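# Move the apple onto the cutting board and press it

## Task

Pick the apple up off the plate and put it down on the exposed wood of the cutting board, far from the knife and away from every border of the board. Then push it steadily down against the board for several seconds without easing off. It fails if the board or knife gets shifted, if the apple is pressed hard enough to be crushed, if anything is still in motion at the end, or if the result only stays in place because the robot is holding it. It also fails if whatever the robot is touching at the end drops by more than about a fingernail's width once released.

## Robot and tools

Robot: a single six-joint arm ending in a five-finger right hand, seen by cam_head_left (672x504), cam_head_right (672x504) and cam_wrist (504x504, fisheye). Joint ranges in rad, from base outward: shoulder pan -3.142 to 3.142, shoulder lift -6.283 to 6.283, elbow 0.000 to 3.142, wrists 1-3 -6.283 to 6.283. Load limits: 136 N m for pan, lift and elbow, 25.4 N m for each wrist joint; a carried object's weight adds to these.

Frames. Scene frame: origin on the table surface straight below the arm base, +z up, +y to the left when facing along +x. The base may sit slightly tilted. The hand point is a spot fixed to the palm, 0.05 m in front of it, where index pad and thumb tip meet in a pinch. Its own axes: +z runs along the straightened fingers (they extend 0.06 to 0.07 m past the point), +y points out of the palm, +x points across the palm away from the thumb. Sideways the hand extends 0.08 m on the little-finger side; on the thumb side 0.02 m if the thumb is swung in front of the palm, otherwise up to 0.09 m. A rigid wrist bracket on the little-finger side sticks 0.03 m beyond the point along +y and 0.11 m across the palm, and it can collide.

A row (used by both motion tools) is 14 numbers: dx, dy, dz, rx, ry, rz, little, ring, middle, index, thumb_bend, thumb_turn, force_limit, speed. The first six are an offset, not an absolute pose, expressed in the hand point's own axes; 1.0 equals 0.6 m of travel or 180 degrees, and rx, ry, rz form one rotation vector. The six hand numbers are absolute targets from -1 (open/straight; thumb_turn -1 means beside the palm) to +1 (curled fully; thumb_turn +1 means opposite the fingers). A pinch is roughly index +0.22, thumb_bend +0.75, thumb_turn +0.57. force_limit maps linearly from about 0 N at -1 to 10 N at +1 at the fingertip (15 N for both thumb motors) and only halts closing motors. speed goes from nearly zero at -1 to full at +1 (full travel 0.6 s). This order also applies to hand_measured, hand_stopped_by and hand_load_n.

execute_actions(actions): a list of actions; each action is a list of up to 15 rows, one row per 1/30 s control step, the last row repeated if fewer than 15. All rows in an action are offsets from the hand point's measured pose when that action began (for a call's first action, the pose last reported in this scene), not from the previous row. Every values in [-1, 1]. An empty list just returns state and images. Per step the commanded pose is clipped to within 100 mm and 16 degrees of the measured one, position taking priority over orientation, so long motions need several actions.

move(target, speed, stop_force, blocking): target is one row, its offset counted from the pose in the latest result showing one. The hand point travels a straight path lasting 0.5 to 10 s (cut off at 10 s), turning the short way. speed is m/s, 0.002 to 0.5, default 0.25; rotation allowed up to twice that in rad/s. It ignores obstacles and may lag, drift or overshoot speed, especially near full reach. stop_force (9 to 40 N, not before 0.2 s into the scene) ends the path when the wrist sensor feels that much extra resistance along the target direction for 2 steps; the arm then backs to its pose of 2 steps earlier and holds. The press can briefly exceed stop_force (twice or more when small), settling within about a second. Use it with a very slow speed; do not rely on it when the move rotates; omit it when moving away from a surface you are pressing. blocking=false returns after 0.5 s while motion continues (not allowed with stop_force); poll with wait(0), and call wait or stop before sending new motions. The "move:" line reports the ending: done, contact, held, off_target, moving or fault, plus limits such as paced or held, and distance to target.

wait(seconds 0-10) runs the scene holding the last command. stop() brakes a running move. zoom_image(camera, region [x0,y0,x1,y1], max 504x504 px) enlarges part of the latest image. show_instructions() shows the reference pages. finished_scene(scene) closes the given scene irreversibly after the last command is held; the result states success.

Results: end_effector_position (m), end_effector_quat_wxyz and velocities in the scene frame; a Hand target line; "pose unreachable" if the clearance check altered a command; joint positions and torques (noisy, offset, never zero); Wrist force and Wrist torque in hand axes, pointing from a pressed surface back into the arm, offset up to about 4 N, noise up to 2.4 N, saturating near 50 N. Hand: hand_measured, hand_stopped_by (moving, target, force, stalled, fault), hand_load_n (positive when pushed open; near 0 across the board means the grip is lost).

Gripping: swing the thumb in front of the palm before reaching the apple; the hand can enclose 0.035 to 0.08 m objects, which sit across the palm toward the wrist. A motor only starts when its target changes by 0.01 or more, then locks on arrival or at force_limit. Close at speed -0.9 or below for a gentle grip. Resend identical numbers to keep a grip; send a more-open target to loosen.

Avoid: the arm is stiff, so commanding even slightly past a firm contact can trip a fault. A force of 150 N on the arm or a joint reaching its limit halts the arm for 10 s and skips the rest of the call. Motors heat while loaded (warning at 70 °C, brakes at 85 °C). Approach the board slowly, use a moderate stop_force to press the apple without crushing it, keep clear of the knife and board, and never knock anything off the table. The simulation keeps running while you compose replies, holding your last command; loose objects may occasionally get nudged.

Each tool is called after "Request:" as name(argument=value, ...) on one line, values as JSON.

Reference images:

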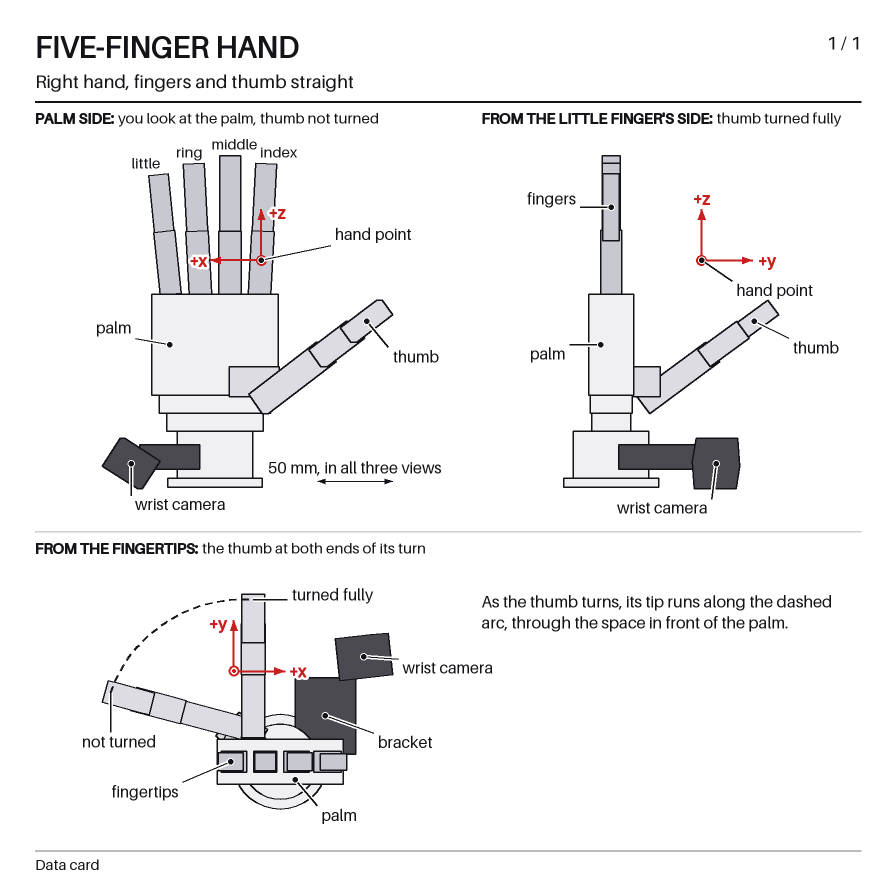

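## Session

Request:
execute_actions(actions=[])

Scene clock: 0.00 s.
end_effector_position=(+0.4885, -0.0206, +0.1527) hand_measured=(-1.000, -1.000, -1.000, -1.000, -1.000, -1.000) hand_load_n=(+0.0, +0.0, +0.0, +0.0, +0.0, +0.0) hand_stopped_by=(target, target, target, target, target, target) hand_force_limit=0.00 hand_speed=-0.80 end_effector_quat_wxyz=(+0.380, +0.318, +0.779, -0.385) end_effector_velocity=(-0.000, -0.000, +0.000) end_effector_angular_velocity=(-0.000, +0.000, -0.001)
Joint positions: [ 0.084 -0.655  1.944 -0.213  2.461 -0.831]
Joint velocities: [-0.     0.     0.001 -0.     0.     0.001]
Joint torques (N m, as the arm reports them, + toward a larger angle): no reading
Wrist force (N, on the end effector, along its own x y z axes, offset not removed): no reading
Wrist torque (N m, same axes, about the end effector's origin, offset not removed): no reading
Hand target: +0.489, -0.021, +0.153; +0.380, +0.318, +0.779, -0.385

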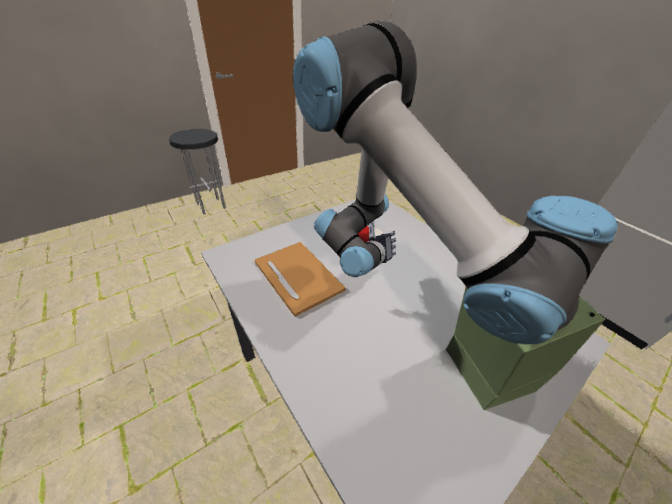

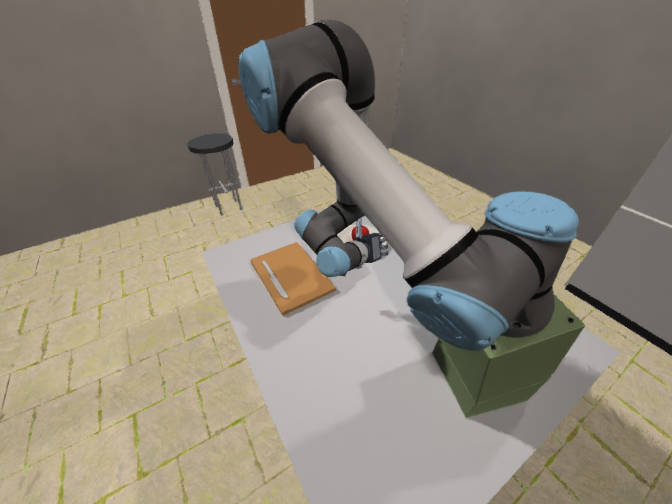

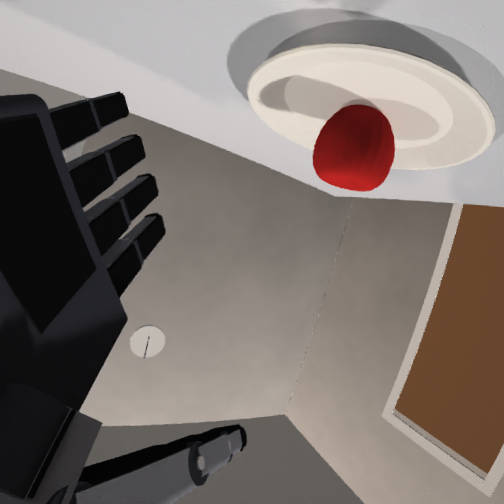

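Request:
move(target=[-0.14, -0.06, -0.069, -0.098, 0.065, -0.367, -1, -1, -1, -1, -1, 1, 0, 0.5], speed=0.3)

Scene clock: 7.73 s.
end_effector_position=(+0.4885, -0.0207, +0.2529) hand_measured=(-1.000, -1.000, -1.000, -1.000, -1.000, +1.000) hand_load_n=(+0.0, +0.0, +0.0, +0.0, +0.0, +0.0) hand_stopped_by=(target, target, target, target, target, target) hand_force_limit=0.00 hand_speed=0.50 end_effector_quat_wxyz=(+0.076, -0.179, +0.905, -0.379) end_effector_velocity=(-0.000, -0.000, +0.001) end_effector_angular_velocity=(+0.000, +0.013, +0.007)
Joint positions: [-0.229 -1.082  1.916  0.25   2.01  -2.21 ]
Joint velocities: [-0.002  0.001 -0.006  0.011 -0.003 -0.012]
Joint torques (N m, as the arm reports them, + toward a larger angle): [-19.37 -24.37 -25.15   2.85  -0.39  -1.16]
Wrist force (N, on the end effector, along its own x y z axes, offset not removed): [-1.2 -1.0 2.3]
Wrist torque (N m, same axes, about the end effector's origin, offset not removed): [-0.25 0.21 -0.24]
Hand target: +0.489, -0.021, +0.253; +0.075, -0.179, +0.905, -0.379
Off the commanded pose: 0.000 m, 0 deg.
move: done

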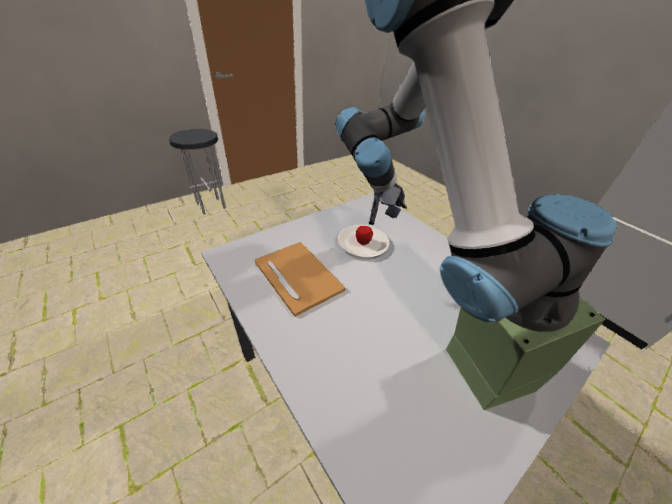

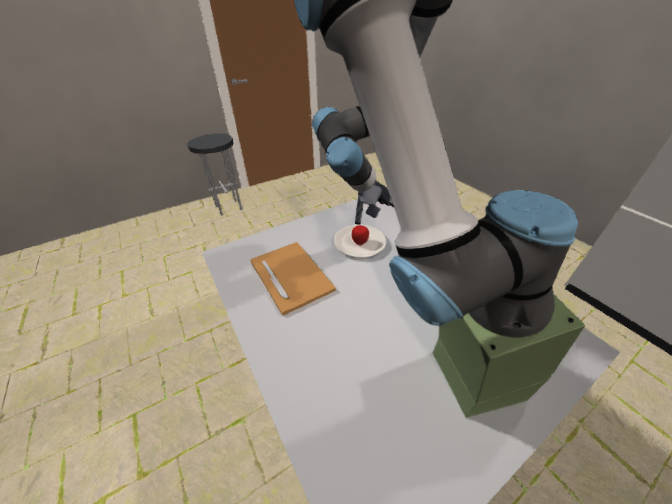

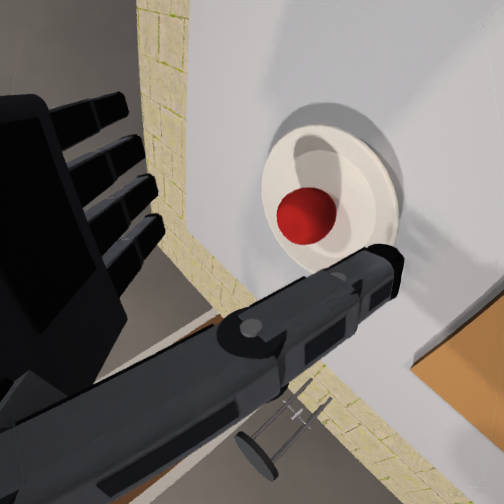

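Request:
move(target=[-0.127, 0.035, 0.186, 0, 0, 0, -1, -1, -1, -1, -1, 1, 0, 0.5], speed=0.3)

Scene clock: 10.83 s.
end_effector_position=(+0.5836, -0.0517, +0.1602) hand_measured=(-1.000, -1.000, -1.000, -1.000, -1.000, +1.000) hand_load_n=(+0.0, +0.0, +0.0, +0.0, +0.0, +0.0) hand_stopped_by=(target, target, target, target, target, target) hand_force_limit=0.00 hand_speed=0.50 end_effector_quat_wxyz=(+0.076, -0.179, +0.905, -0.379) end_effector_velocity=(+0.002, -0.001, -0.002) end_effector_angular_velocity=(+0.000, +0.003, +0.001)
Joint positions: [-0.211 -0.751  1.605  0.238  2.018 -2.192]
Joint velocities: [ 0.     0.007 -0.008  0.003  0.    -0.001]
Joint torques (N m, as the arm reports them, + toward a larger angle): [ -0.35 -32.84 -25.36   3.18   2.25   1.5 ]
Wrist force (N, on the end effector, along its own x y z axes, offset not removed): [-2.0 -0.3 2.6]
Wrist torque (N m, same axes, about the end effector's origin, offset not removed): [-0.18 0.34 -0.31]
Hand target: +0.584, -0.052, +0.160; +0.076, -0.179, +0.905, -0.379
Off the commanded pose: 0.000 m, 0 deg.
move: done

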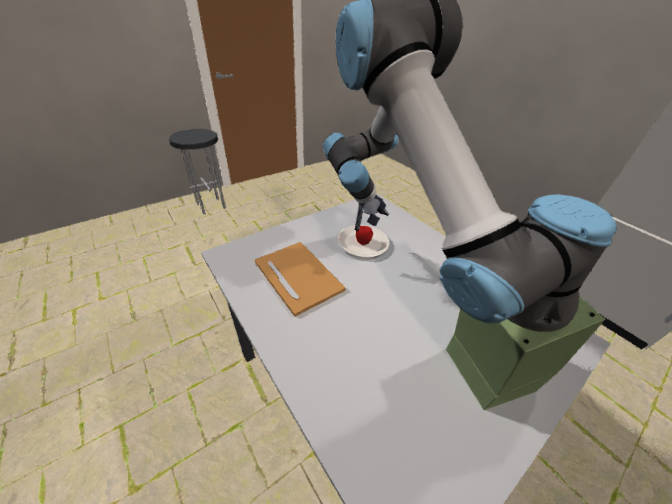

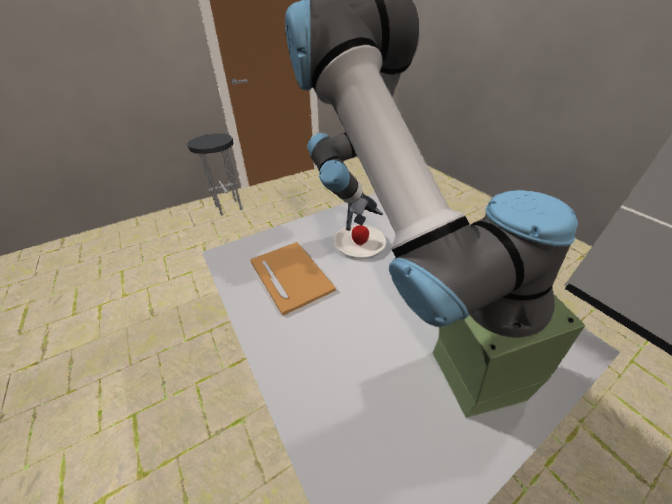

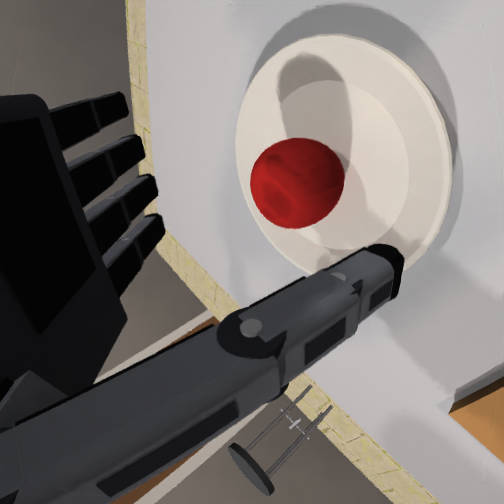

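Request:
move(target=[0, 0.007, 0.088, 0, 0, 0, -1, -1, -1, -1, -1, 1, 0, 0.5], speed=0.2)

Scene clock: 13.63 s.
end_effector_position=(+0.5968, -0.0837, +0.1205) hand_measured=(-1.000, -1.000, -1.000, -1.000, -1.000, +1.000) hand_load_n=(+0.0, +0.0, +0.0, +0.0, +0.0, +0.0) hand_stopped_by=(target, target, target, target, target, target) hand_force_limit=0.00 hand_speed=0.50 end_effector_quat_wxyz=(+0.076, -0.179, +0.905, -0.379) end_effector_velocity=(+0.001, -0.001, -0.002) end_effector_angular_velocity=(-0.000, +0.000, +0.001)
Joint positions: [-0.25  -0.651  1.547  0.179  2.    -2.231]
Joint velocities: [-0.001  0.005 -0.004 -0.001 -0.001 -0.002]
Joint torques (N m, as the arm reports them, + toward a larger angle): [-21.7  -33.98 -24.41  -0.14  -0.79  -1.16]
Wrist force (N, on the end effector, along its own x y z axes, offset not removed): [-1.7 -0.2 0.4]
Wrist torque (N m, same axes, about the end effector's origin, offset not removed): [0.12 0.35 -0.26]
Hand target: +0.597, -0.084, +0.120; +0.076, -0.179, +0.905, -0.379
Off the commanded pose: 0.000 m, 0 deg.
move: done

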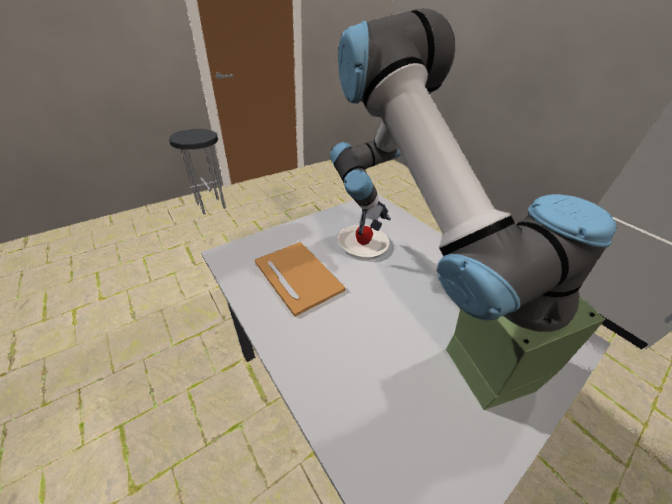

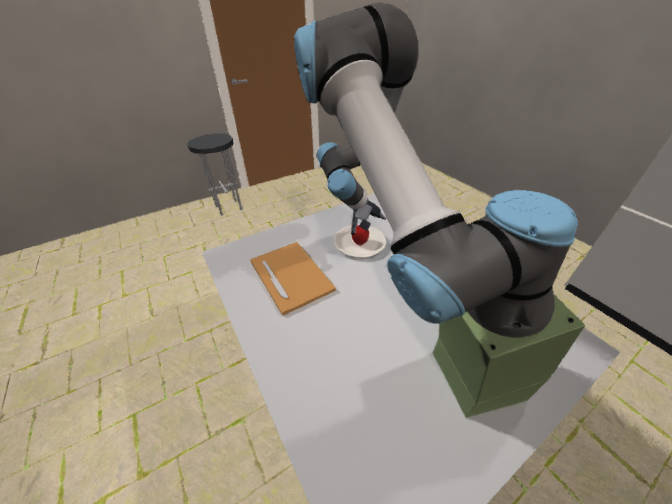

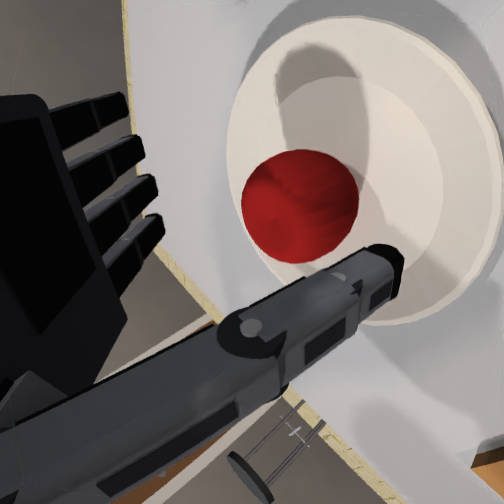

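Request:
zoom_image(camera="cam_head_left", region=[240, 170, 420, 320])

Request:
zoom_image(camera="cam_head_right", region=[240, 170, 420, 320])

Region (240, 170, 420, 320) of cam_head_left's 672x504 image, scaled by 2.800, with more detail than that image has.

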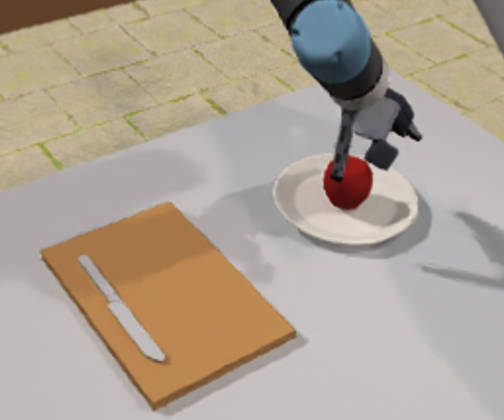

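Region (240, 170, 420, 320) of cam_head_right's 672x504 image, scaled by 2.800, with more detail than that image has.

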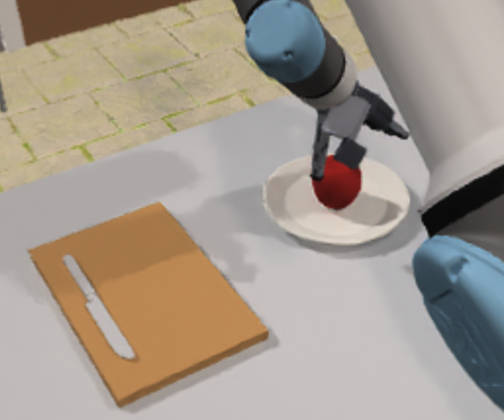

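Request:
move(target=[0, 0.065, 0.0525, 0, 0, 0, -1, -1, -1, -1, -1, 1, 0, 0.5], speed=0.06, stop_force=9)

Scene clock: 16.20 s.
end_effector_position=(+0.5951, -0.0792, +0.0709) hand_measured=(-1.000, -1.000, -1.000, -1.000, -1.000, +1.000) hand_load_n=(+0.0, +0.0, +0.0, +0.0, +0.0, +0.0) hand_stopped_by=(target, target, target, target, target, target) hand_force_limit=0.00 hand_speed=0.50 end_effector_quat_wxyz=(+0.076, -0.179, +0.905, -0.379) end_effector_velocity=(+0.001, -0.000, -0.002) end_effector_angular_velocity=(-0.000, -0.001, -0.001)
Joint positions: [-0.221 -0.555  1.514  0.129  2.014 -2.202]
Joint velocities: [ 0.001  0.005 -0.004 -0.001  0.001  0.002]
Joint torques (N m, as the arm reports them, + toward a larger angle): [ -1.6  -37.71 -22.92   0.05   2.48   1.35]
Wrist force (N, on the end effector, along its own x y z axes, offset not removed): [-1.1 1.7 2.3]
Wrist torque (N m, same axes, about the end effector's origin, offset not removed): [0.27 0.07 -0.15]
Hand target: +0.595, -0.079, +0.071; +0.076, -0.179, +0.905, -0.379
Off the commanded pose: 0.000 m, 0 deg.
move: done

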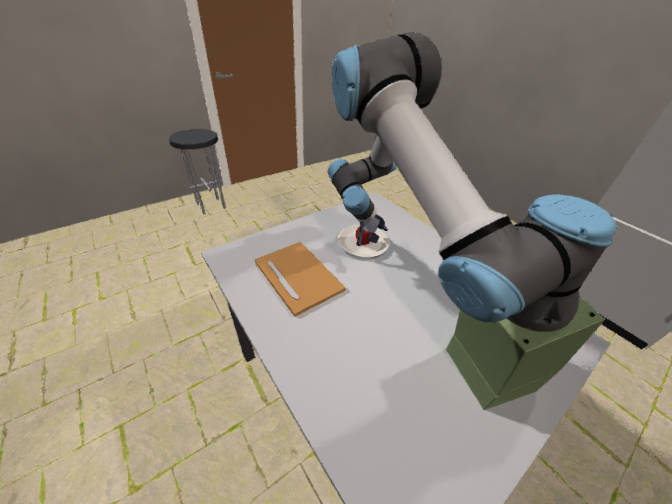

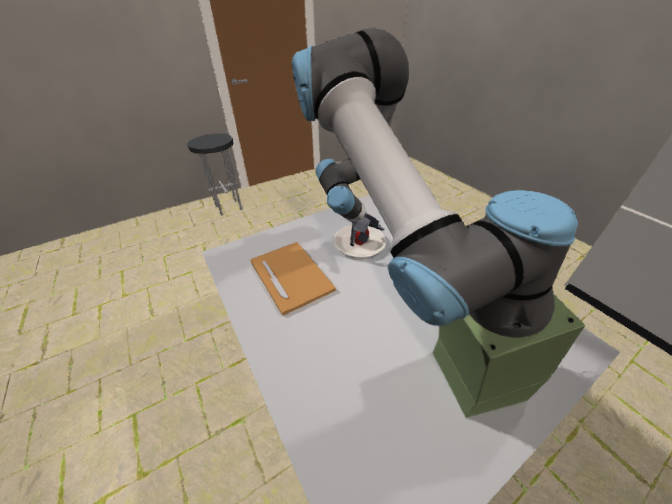

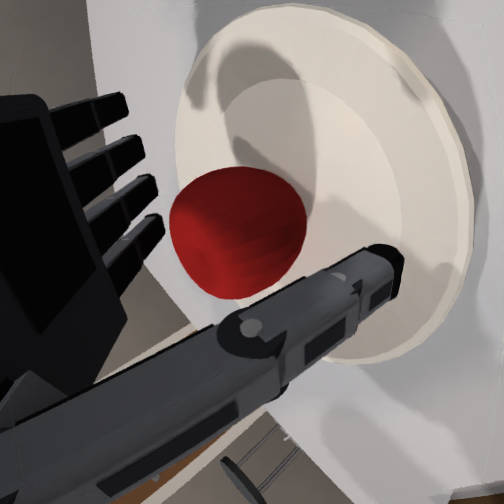

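Request:
move(target=[0, 0.015, 0.033, 0, 0, 0, -1, -1, -1, -1, -1, 1, 0, 0.5], speed=0.04, stop_force=9)

Scene clock: 17.67 s.
end_effector_position=(+0.5981, -0.0864, +0.0509) hand_measured=(-1.000, -1.000, -1.000, -1.000, -1.000, +1.000) hand_load_n=(+0.0, +0.0, +0.0, +0.0, +0.0, +0.0) hand_stopped_by=(target, target, target, target, target, target) hand_force_limit=0.00 hand_speed=0.50 end_effector_quat_wxyz=(+0.076, -0.179, +0.905, -0.379) end_effector_velocity=(-0.001, -0.001, -0.003) end_effector_angular_velocity=(+0.000, +0.002, -0.002)
Joint positions: [-0.224 -0.509  1.485  0.11   2.012 -2.205]
Joint velocities: [-0.001  0.007 -0.003 -0.002  0.001  0.001]
Joint torques (N m, as the arm reports them, + toward a larger angle): [-19.34 -36.33 -22.4   -0.16  -0.55  -0.93]
Wrist force (N, on the end effector, along its own x y z axes, offset not removed): [-1.2 -0.7 1.3]
Wrist torque (N m, same axes, about the end effector's origin, offset not removed): [-0.08 0.28 -0.24]
Hand target: +0.598, -0.086, +0.051; +0.076, -0.179, +0.905, -0.379
Off the commanded pose: 0.000 m, 0 deg.
move: done

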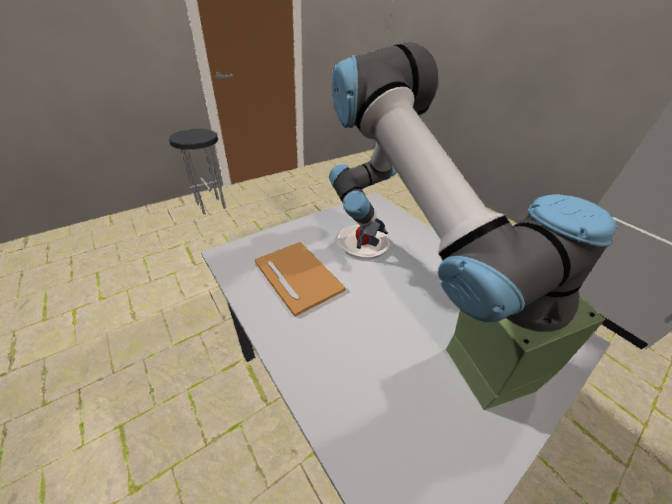

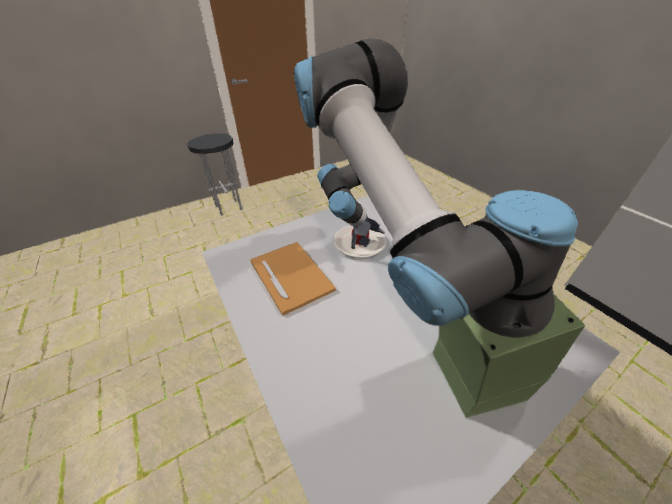

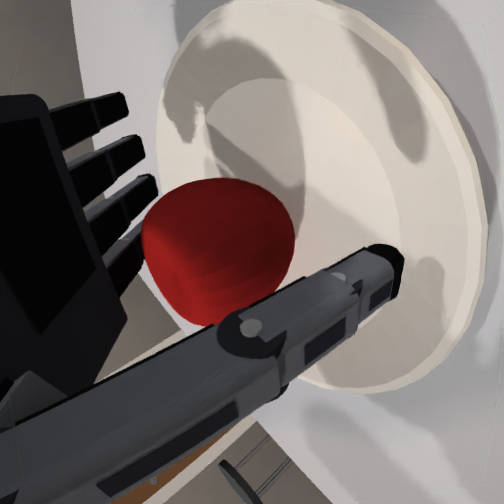

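Request:
move(target=[0, 0, 0, 0, 0, 0, 0.6, 0.6, 0.6, 0.6, 0.8, 1, 0.2, -0.6])

Scene clock: 20.57 s.
end_effector_position=(+0.5980, -0.0864, +0.0509) hand_measured=(+0.600, +0.600, +0.572, -0.892, -0.004, +1.000) hand_load_n=(+0.0, +0.0, +8.0, +0.0, +8.5, +0.5) hand_stopped_by=(target, target, force, force, force, target) hand_force_limit=0.20 hand_speed=-0.60 end_effector_quat_wxyz=(+0.076, -0.179, +0.905, -0.379) end_effector_velocity=(+0.000, +0.000, +0.001) end_effector_angular_velocity=(-0.001, -0.001, +0.001)
Joint positions: [-0.224 -0.509  1.485  0.11   2.012 -2.205]
Joint velocities: [ 0.001 -0.002  0.001 -0.001  0.    -0.001]
Joint torques (N m, as the arm reports them, + toward a larger angle): [ -2.78 -49.21  -1.31   0.59   1.81   1.38]
Wrist force (N, on the end effector, along its own x y z axes, offset not removed): [0.2 0.5 1.4]
Wrist torque (N m, same axes, about the end effector's origin, offset not removed): [0.09 0.06 -0.17]
Hand target: +0.598, -0.086, +0.051; +0.076, -0.179, +0.905, -0.379
Off the commanded pose: 0.000 m, 0 deg.
move: done

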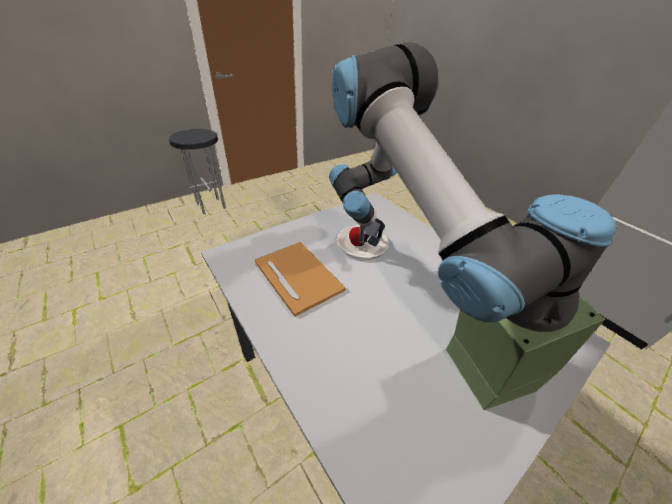

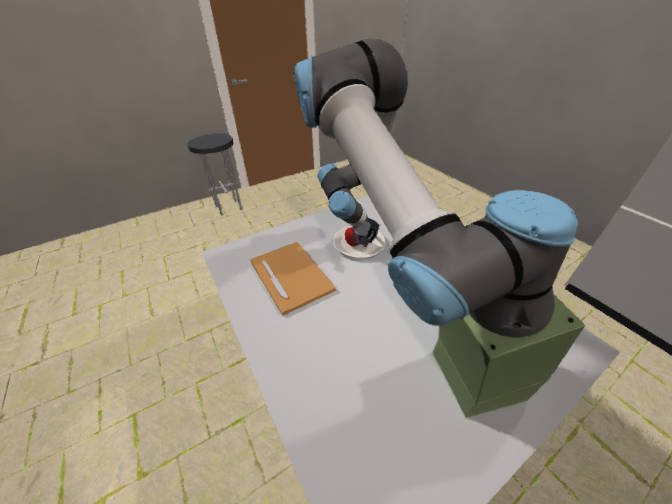

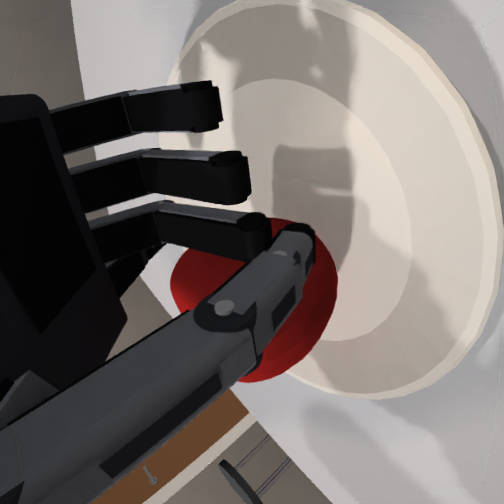

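Request:
execute_actions(actions=[[[0, 0, 0, 0, 0, 0, -1, -1, -1, -1, -1, 1, 0.2, 0.3]], [[0, 0, 0, 0, 0, 0, -1, -1, -1, -1, -1, 1, 0.2, 0.3]]])

Request:
move(target=[-0.05, -0.083, -0.082, 0, 0, 0, -1, -1, -1, -1, -1, 1, 0.2, 0.3], speed=0.1)

Scene clock: 22.03 s.
end_effector_position=(+0.5980, -0.0864, +0.0509) hand_measured=(-1.000, -1.000, -1.000, -1.000, -1.000, +1.000) hand_load_n=(+0.0, +0.0, +0.0, +0.0, +0.0, +0.0) hand_stopped_by=(target, target, target, target, target, target) hand_force_limit=0.20 hand_speed=0.30 end_effector_quat_wxyz=(+0.076, -0.179, +0.905, -0.379) end_effector_velocity=(+0.000, -0.001, +0.000) end_effector_angular_velocity=(-0.001, +0.000, -0.001)
Joint positions: [-0.224 -0.509  1.485  0.11   2.012 -2.205]
Joint velocities: [-0.001  0.    -0.001  0.001  0.001 -0.   ]
Joint torques (N m, as the arm reports them, + toward a larger angle): [ -2.59 -47.67  -2.26   1.25   1.83   1.37]
Wrist force (N, on the end effector, along its own x y z axes, offset not removed): [-3.1 0.0 1.9]
Wrist torque (N m, same axes, about the end effector's origin, offset not removed): [-0.01 0.46 -0.37]
Hand target: +0.598, -0.086, +0.051; +0.076, -0.179, +0.905, -0.379
Off the commanded pose: 0.000 m, 0 deg.

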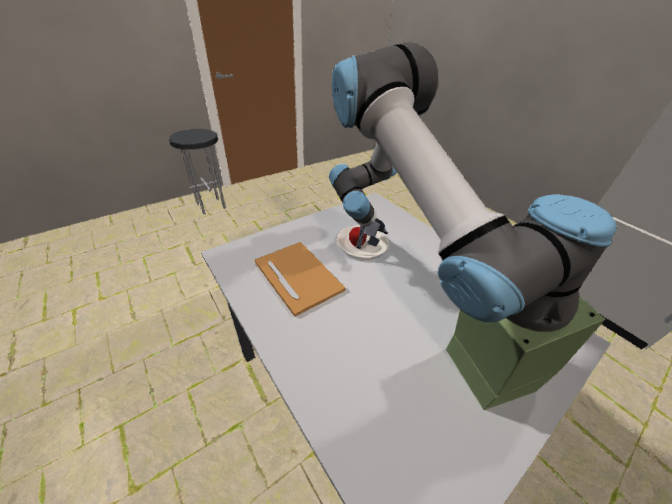

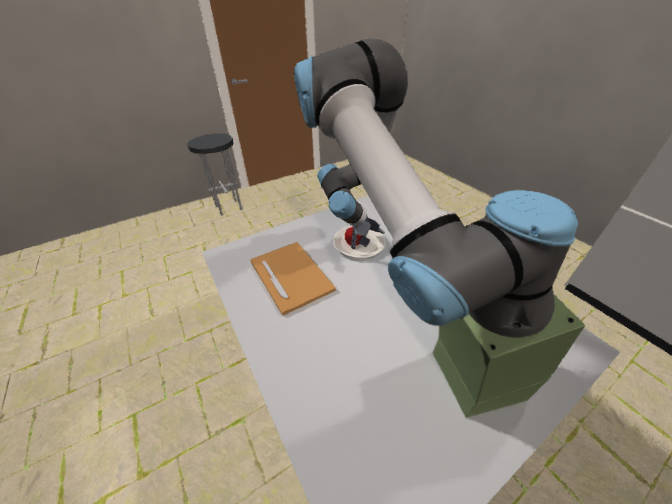

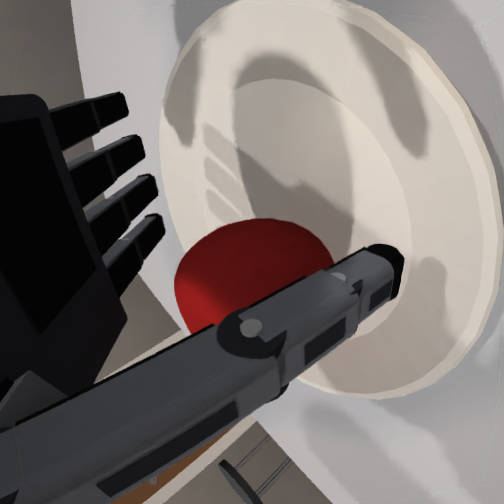

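Scene clock: 23.33 s.
end_effector_position=(+0.6255, -0.0748, +0.1207) hand_measured=(-1.000, -1.000, -1.000, -1.000, -1.000, +1.000) hand_load_n=(+0.0, +0.0, +0.0, +0.0, +0.0, +0.0) hand_stopped_by=(target, target, target, target, target, target) hand_force_limit=0.20 hand_speed=0.30 end_effector_quat_wxyz=(+0.076, -0.179, +0.905, -0.379) end_effector_velocity=(-0.001, +0.000, +0.001) end_effector_angular_velocity=(+0.001, +0.002, -0.003)
Joint positions: [-0.223 -0.611  1.439  0.258  2.013 -2.204]
Joint velocities: [-0.    -0.002 -0.     0.006  0.001  0.002]
Joint torques (N m, as the arm reports them, + toward a larger angle): [ -2.13 -49.24 -27.     3.22   2.27   1.33]
Wrist force (N, on the end effector, along its own x y z axes, offset not removed): [-0.8 0.4 2.3]
Wrist torque (N m, same axes, about the end effector's origin, offset not removed): [0.06 0.17 -0.18]
Hand target: +0.626, -0.075, +0.121; +0.076, -0.179, +0.905, -0.379
Off the commanded pose: 0.000 m, 0 deg.
move: done

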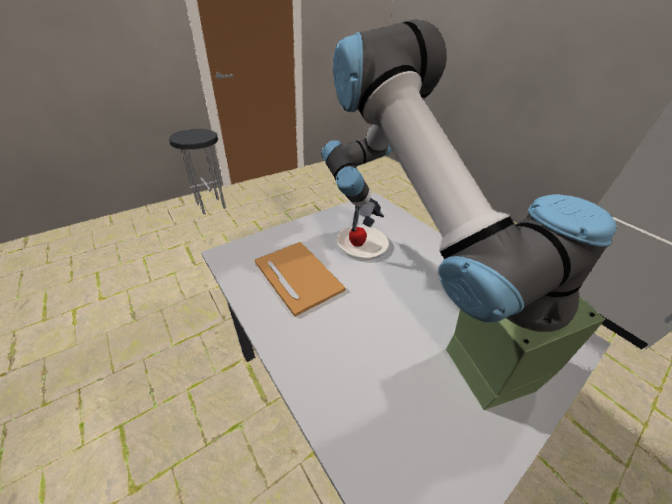

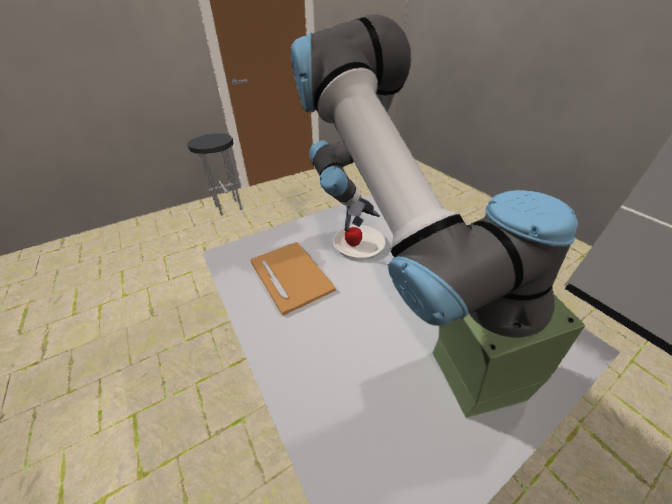

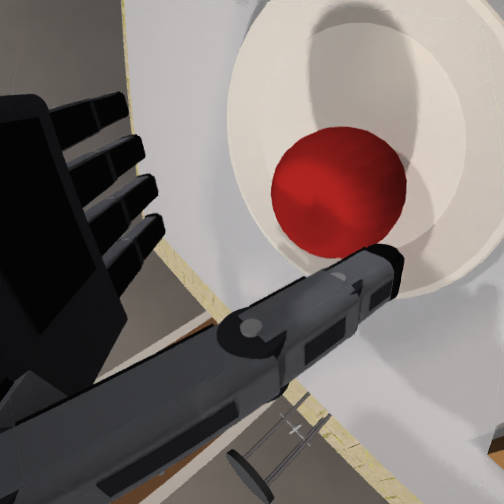

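Request:
move(target=[0, 0.0303, -0.031, 0, 0, 0, -1, -1, -1, -1, -1, 1, 0.2, 0.3], speed=0.1)

Request:
move(target=[0, 0.071, 0.070, 0, 0, 0, -1, -1, -1, -1, -1, 1, 0.2, 0.3], speed=0.06, stop_force=9)

Scene clock: 25.47 s.
end_effector_position=(+0.6157, -0.0510, +0.1207) hand_measured=(-1.000, -1.000, -1.000, -1.000, -1.000, +1.000) hand_load_n=(+0.0, +0.0, +0.0, +0.0, +0.0, +0.0) hand_stopped_by=(target, target, target, target, target, target) hand_force_limit=0.20 hand_speed=0.30 end_effector_quat_wxyz=(+0.076, -0.179, +0.905, -0.379) end_effector_velocity=(-0.002, +0.002, +0.000) end_effector_angular_velocity=(-0.000, +0.002, -0.000)
Joint positions: [-0.182 -0.627  1.467  0.264  2.031 -2.164]
Joint velocities: [ 0.004 -0.002  0.003  0.002  0.002  0.004]
Joint torques (N m, as the arm reports them, + toward a larger angle): [ -1.33 -49.7    1.81   3.34   2.35   1.41]
Wrist force (N, on the end effector, along its own x y z axes, offset not removed): [-0.8 0.7 1.8]
Wrist torque (N m, same axes, about the end effector's origin, offset not removed): [0.09 0.15 -0.12]
Hand target: +0.616, -0.051, +0.121; +0.076, -0.179, +0.905, -0.379
Off the commanded pose: 0.000 m, 0 deg.
move: done

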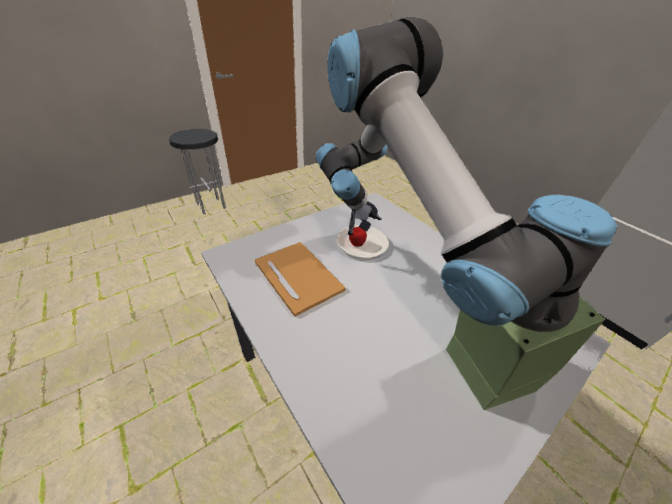

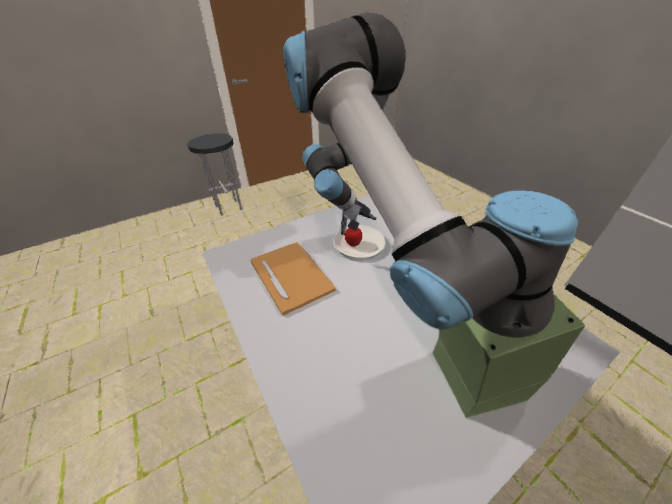

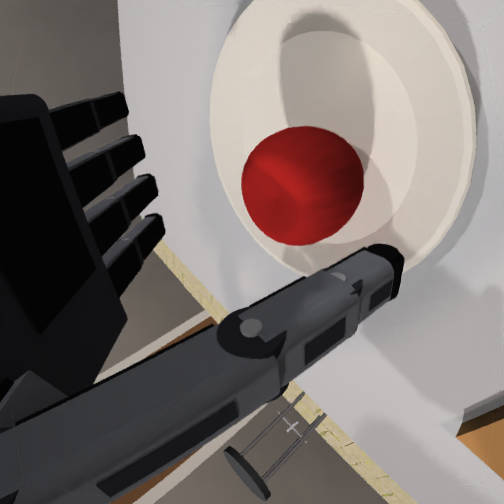

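Scene clock: 26.90 s.
end_effector_position=(+0.6158, -0.0511, +0.0613) hand_measured=(-1.000, -1.000, -1.000, -1.000, -1.000, +1.000) hand_load_n=(+0.0, +0.0, +0.0, +0.0, +0.0, +0.0) hand_stopped_by=(target, target, target, target, target, target) hand_force_limit=0.20 hand_speed=0.30 end_effector_quat_wxyz=(+0.076, -0.179, +0.905, -0.379) end_effector_velocity=(+0.000, +0.000, -0.003) end_effector_angular_velocity=(+0.002, +0.000, +0.001)
Joint positions: [-0.157 -0.51   1.417  0.208  2.042 -2.139]
Joint velocities: [ 0.001  0.006 -0.004 -0.002 -0.002  0.   ]
Joint torques (N m, as the arm reports them, + toward a larger angle): [ -0.25 -37.85 -23.93   0.35   2.46   1.34]
Wrist force (N, on the end effector, along its own x y z axes, offset not removed): [-2.9 0.5 1.8]
Wrist torque (N m, same axes, about the end effector's origin, offset not removed): [0.07 0.43 -0.30]
Hand target: +0.616, -0.051, +0.061; +0.076, -0.179, +0.905, -0.379
Off the commanded pose: 0.000 m, 0 deg.
move: done

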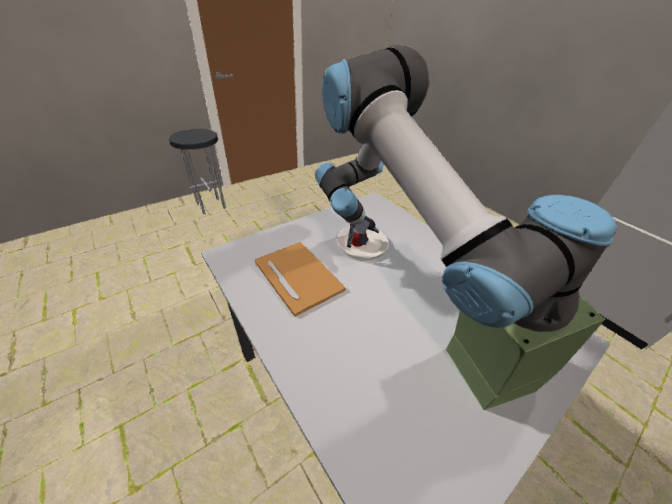

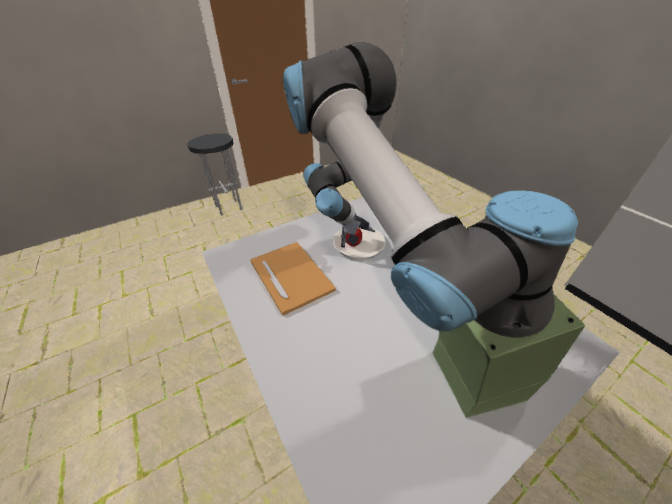

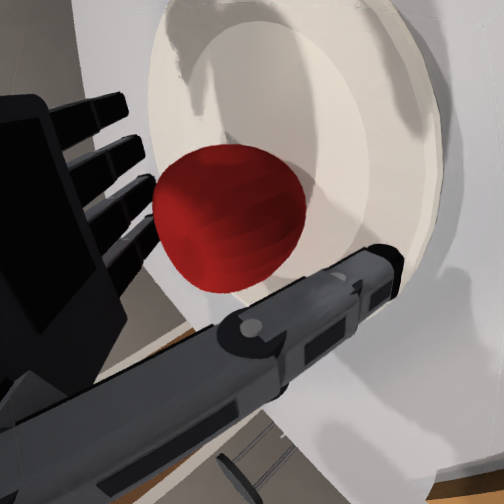

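Request:
move(target=[-0.012, 0, 0.005, 0, 0, 0, 0.6, 0.6, 0.6, 0.6, 0.8, 1, 0.3, -0.75], speed=0.03)

Scene clock: 31.50 s.
end_effector_position=(+0.6233, -0.0504, +0.0592) hand_measured=(+0.600, -0.240, -0.740, -0.268, -0.546, +1.000) hand_load_n=(+0.0, +8.5, +0.0, +4.0, +12.5, +3.5) hand_stopped_by=(target, force, force, force, force, target) hand_force_limit=0.30 hand_speed=-0.75 end_effector_quat_wxyz=(+0.076, -0.179, +0.905, -0.379) end_effector_velocity=(+0.001, +0.000, +0.001) end_effector_angular_velocity=(+0.000, -0.002, -0.000)
Joint positions: [-0.153 -0.495  1.386  0.226  2.044 -2.135]
Joint velocities: [-0.    -0.001 -0.    -0.    -0.     0.   ]
Joint torques (N m, as the arm reports them, + toward a larger angle): [-20.67 -51.84 -21.18   0.15   2.48   0.29]
Wrist force (N, on the end effector, along its own x y z axes, offset not removed): [-1.6 1.3 3.4]
Wrist torque (N m, same axes, about the end effector's origin, offset not removed): [-0.03 0.26 -0.15]
Hand target: +0.623, -0.050, +0.059; +0.076, -0.179, +0.905, -0.379
Off the commanded pose: 0.000 m, 0 deg.
move: done

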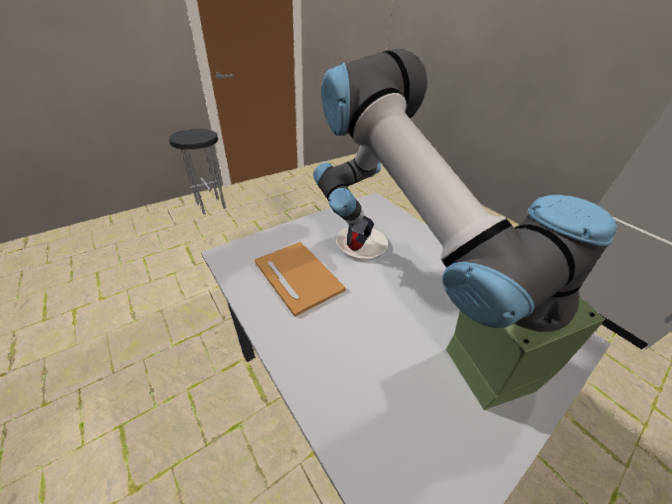

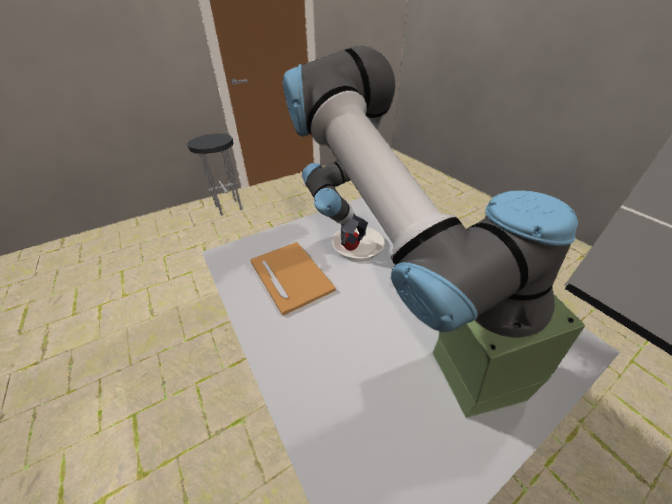

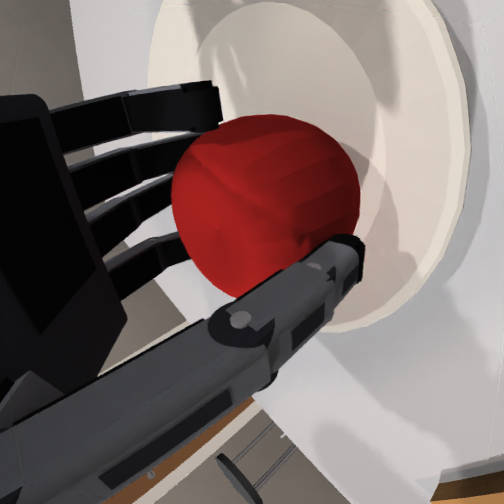

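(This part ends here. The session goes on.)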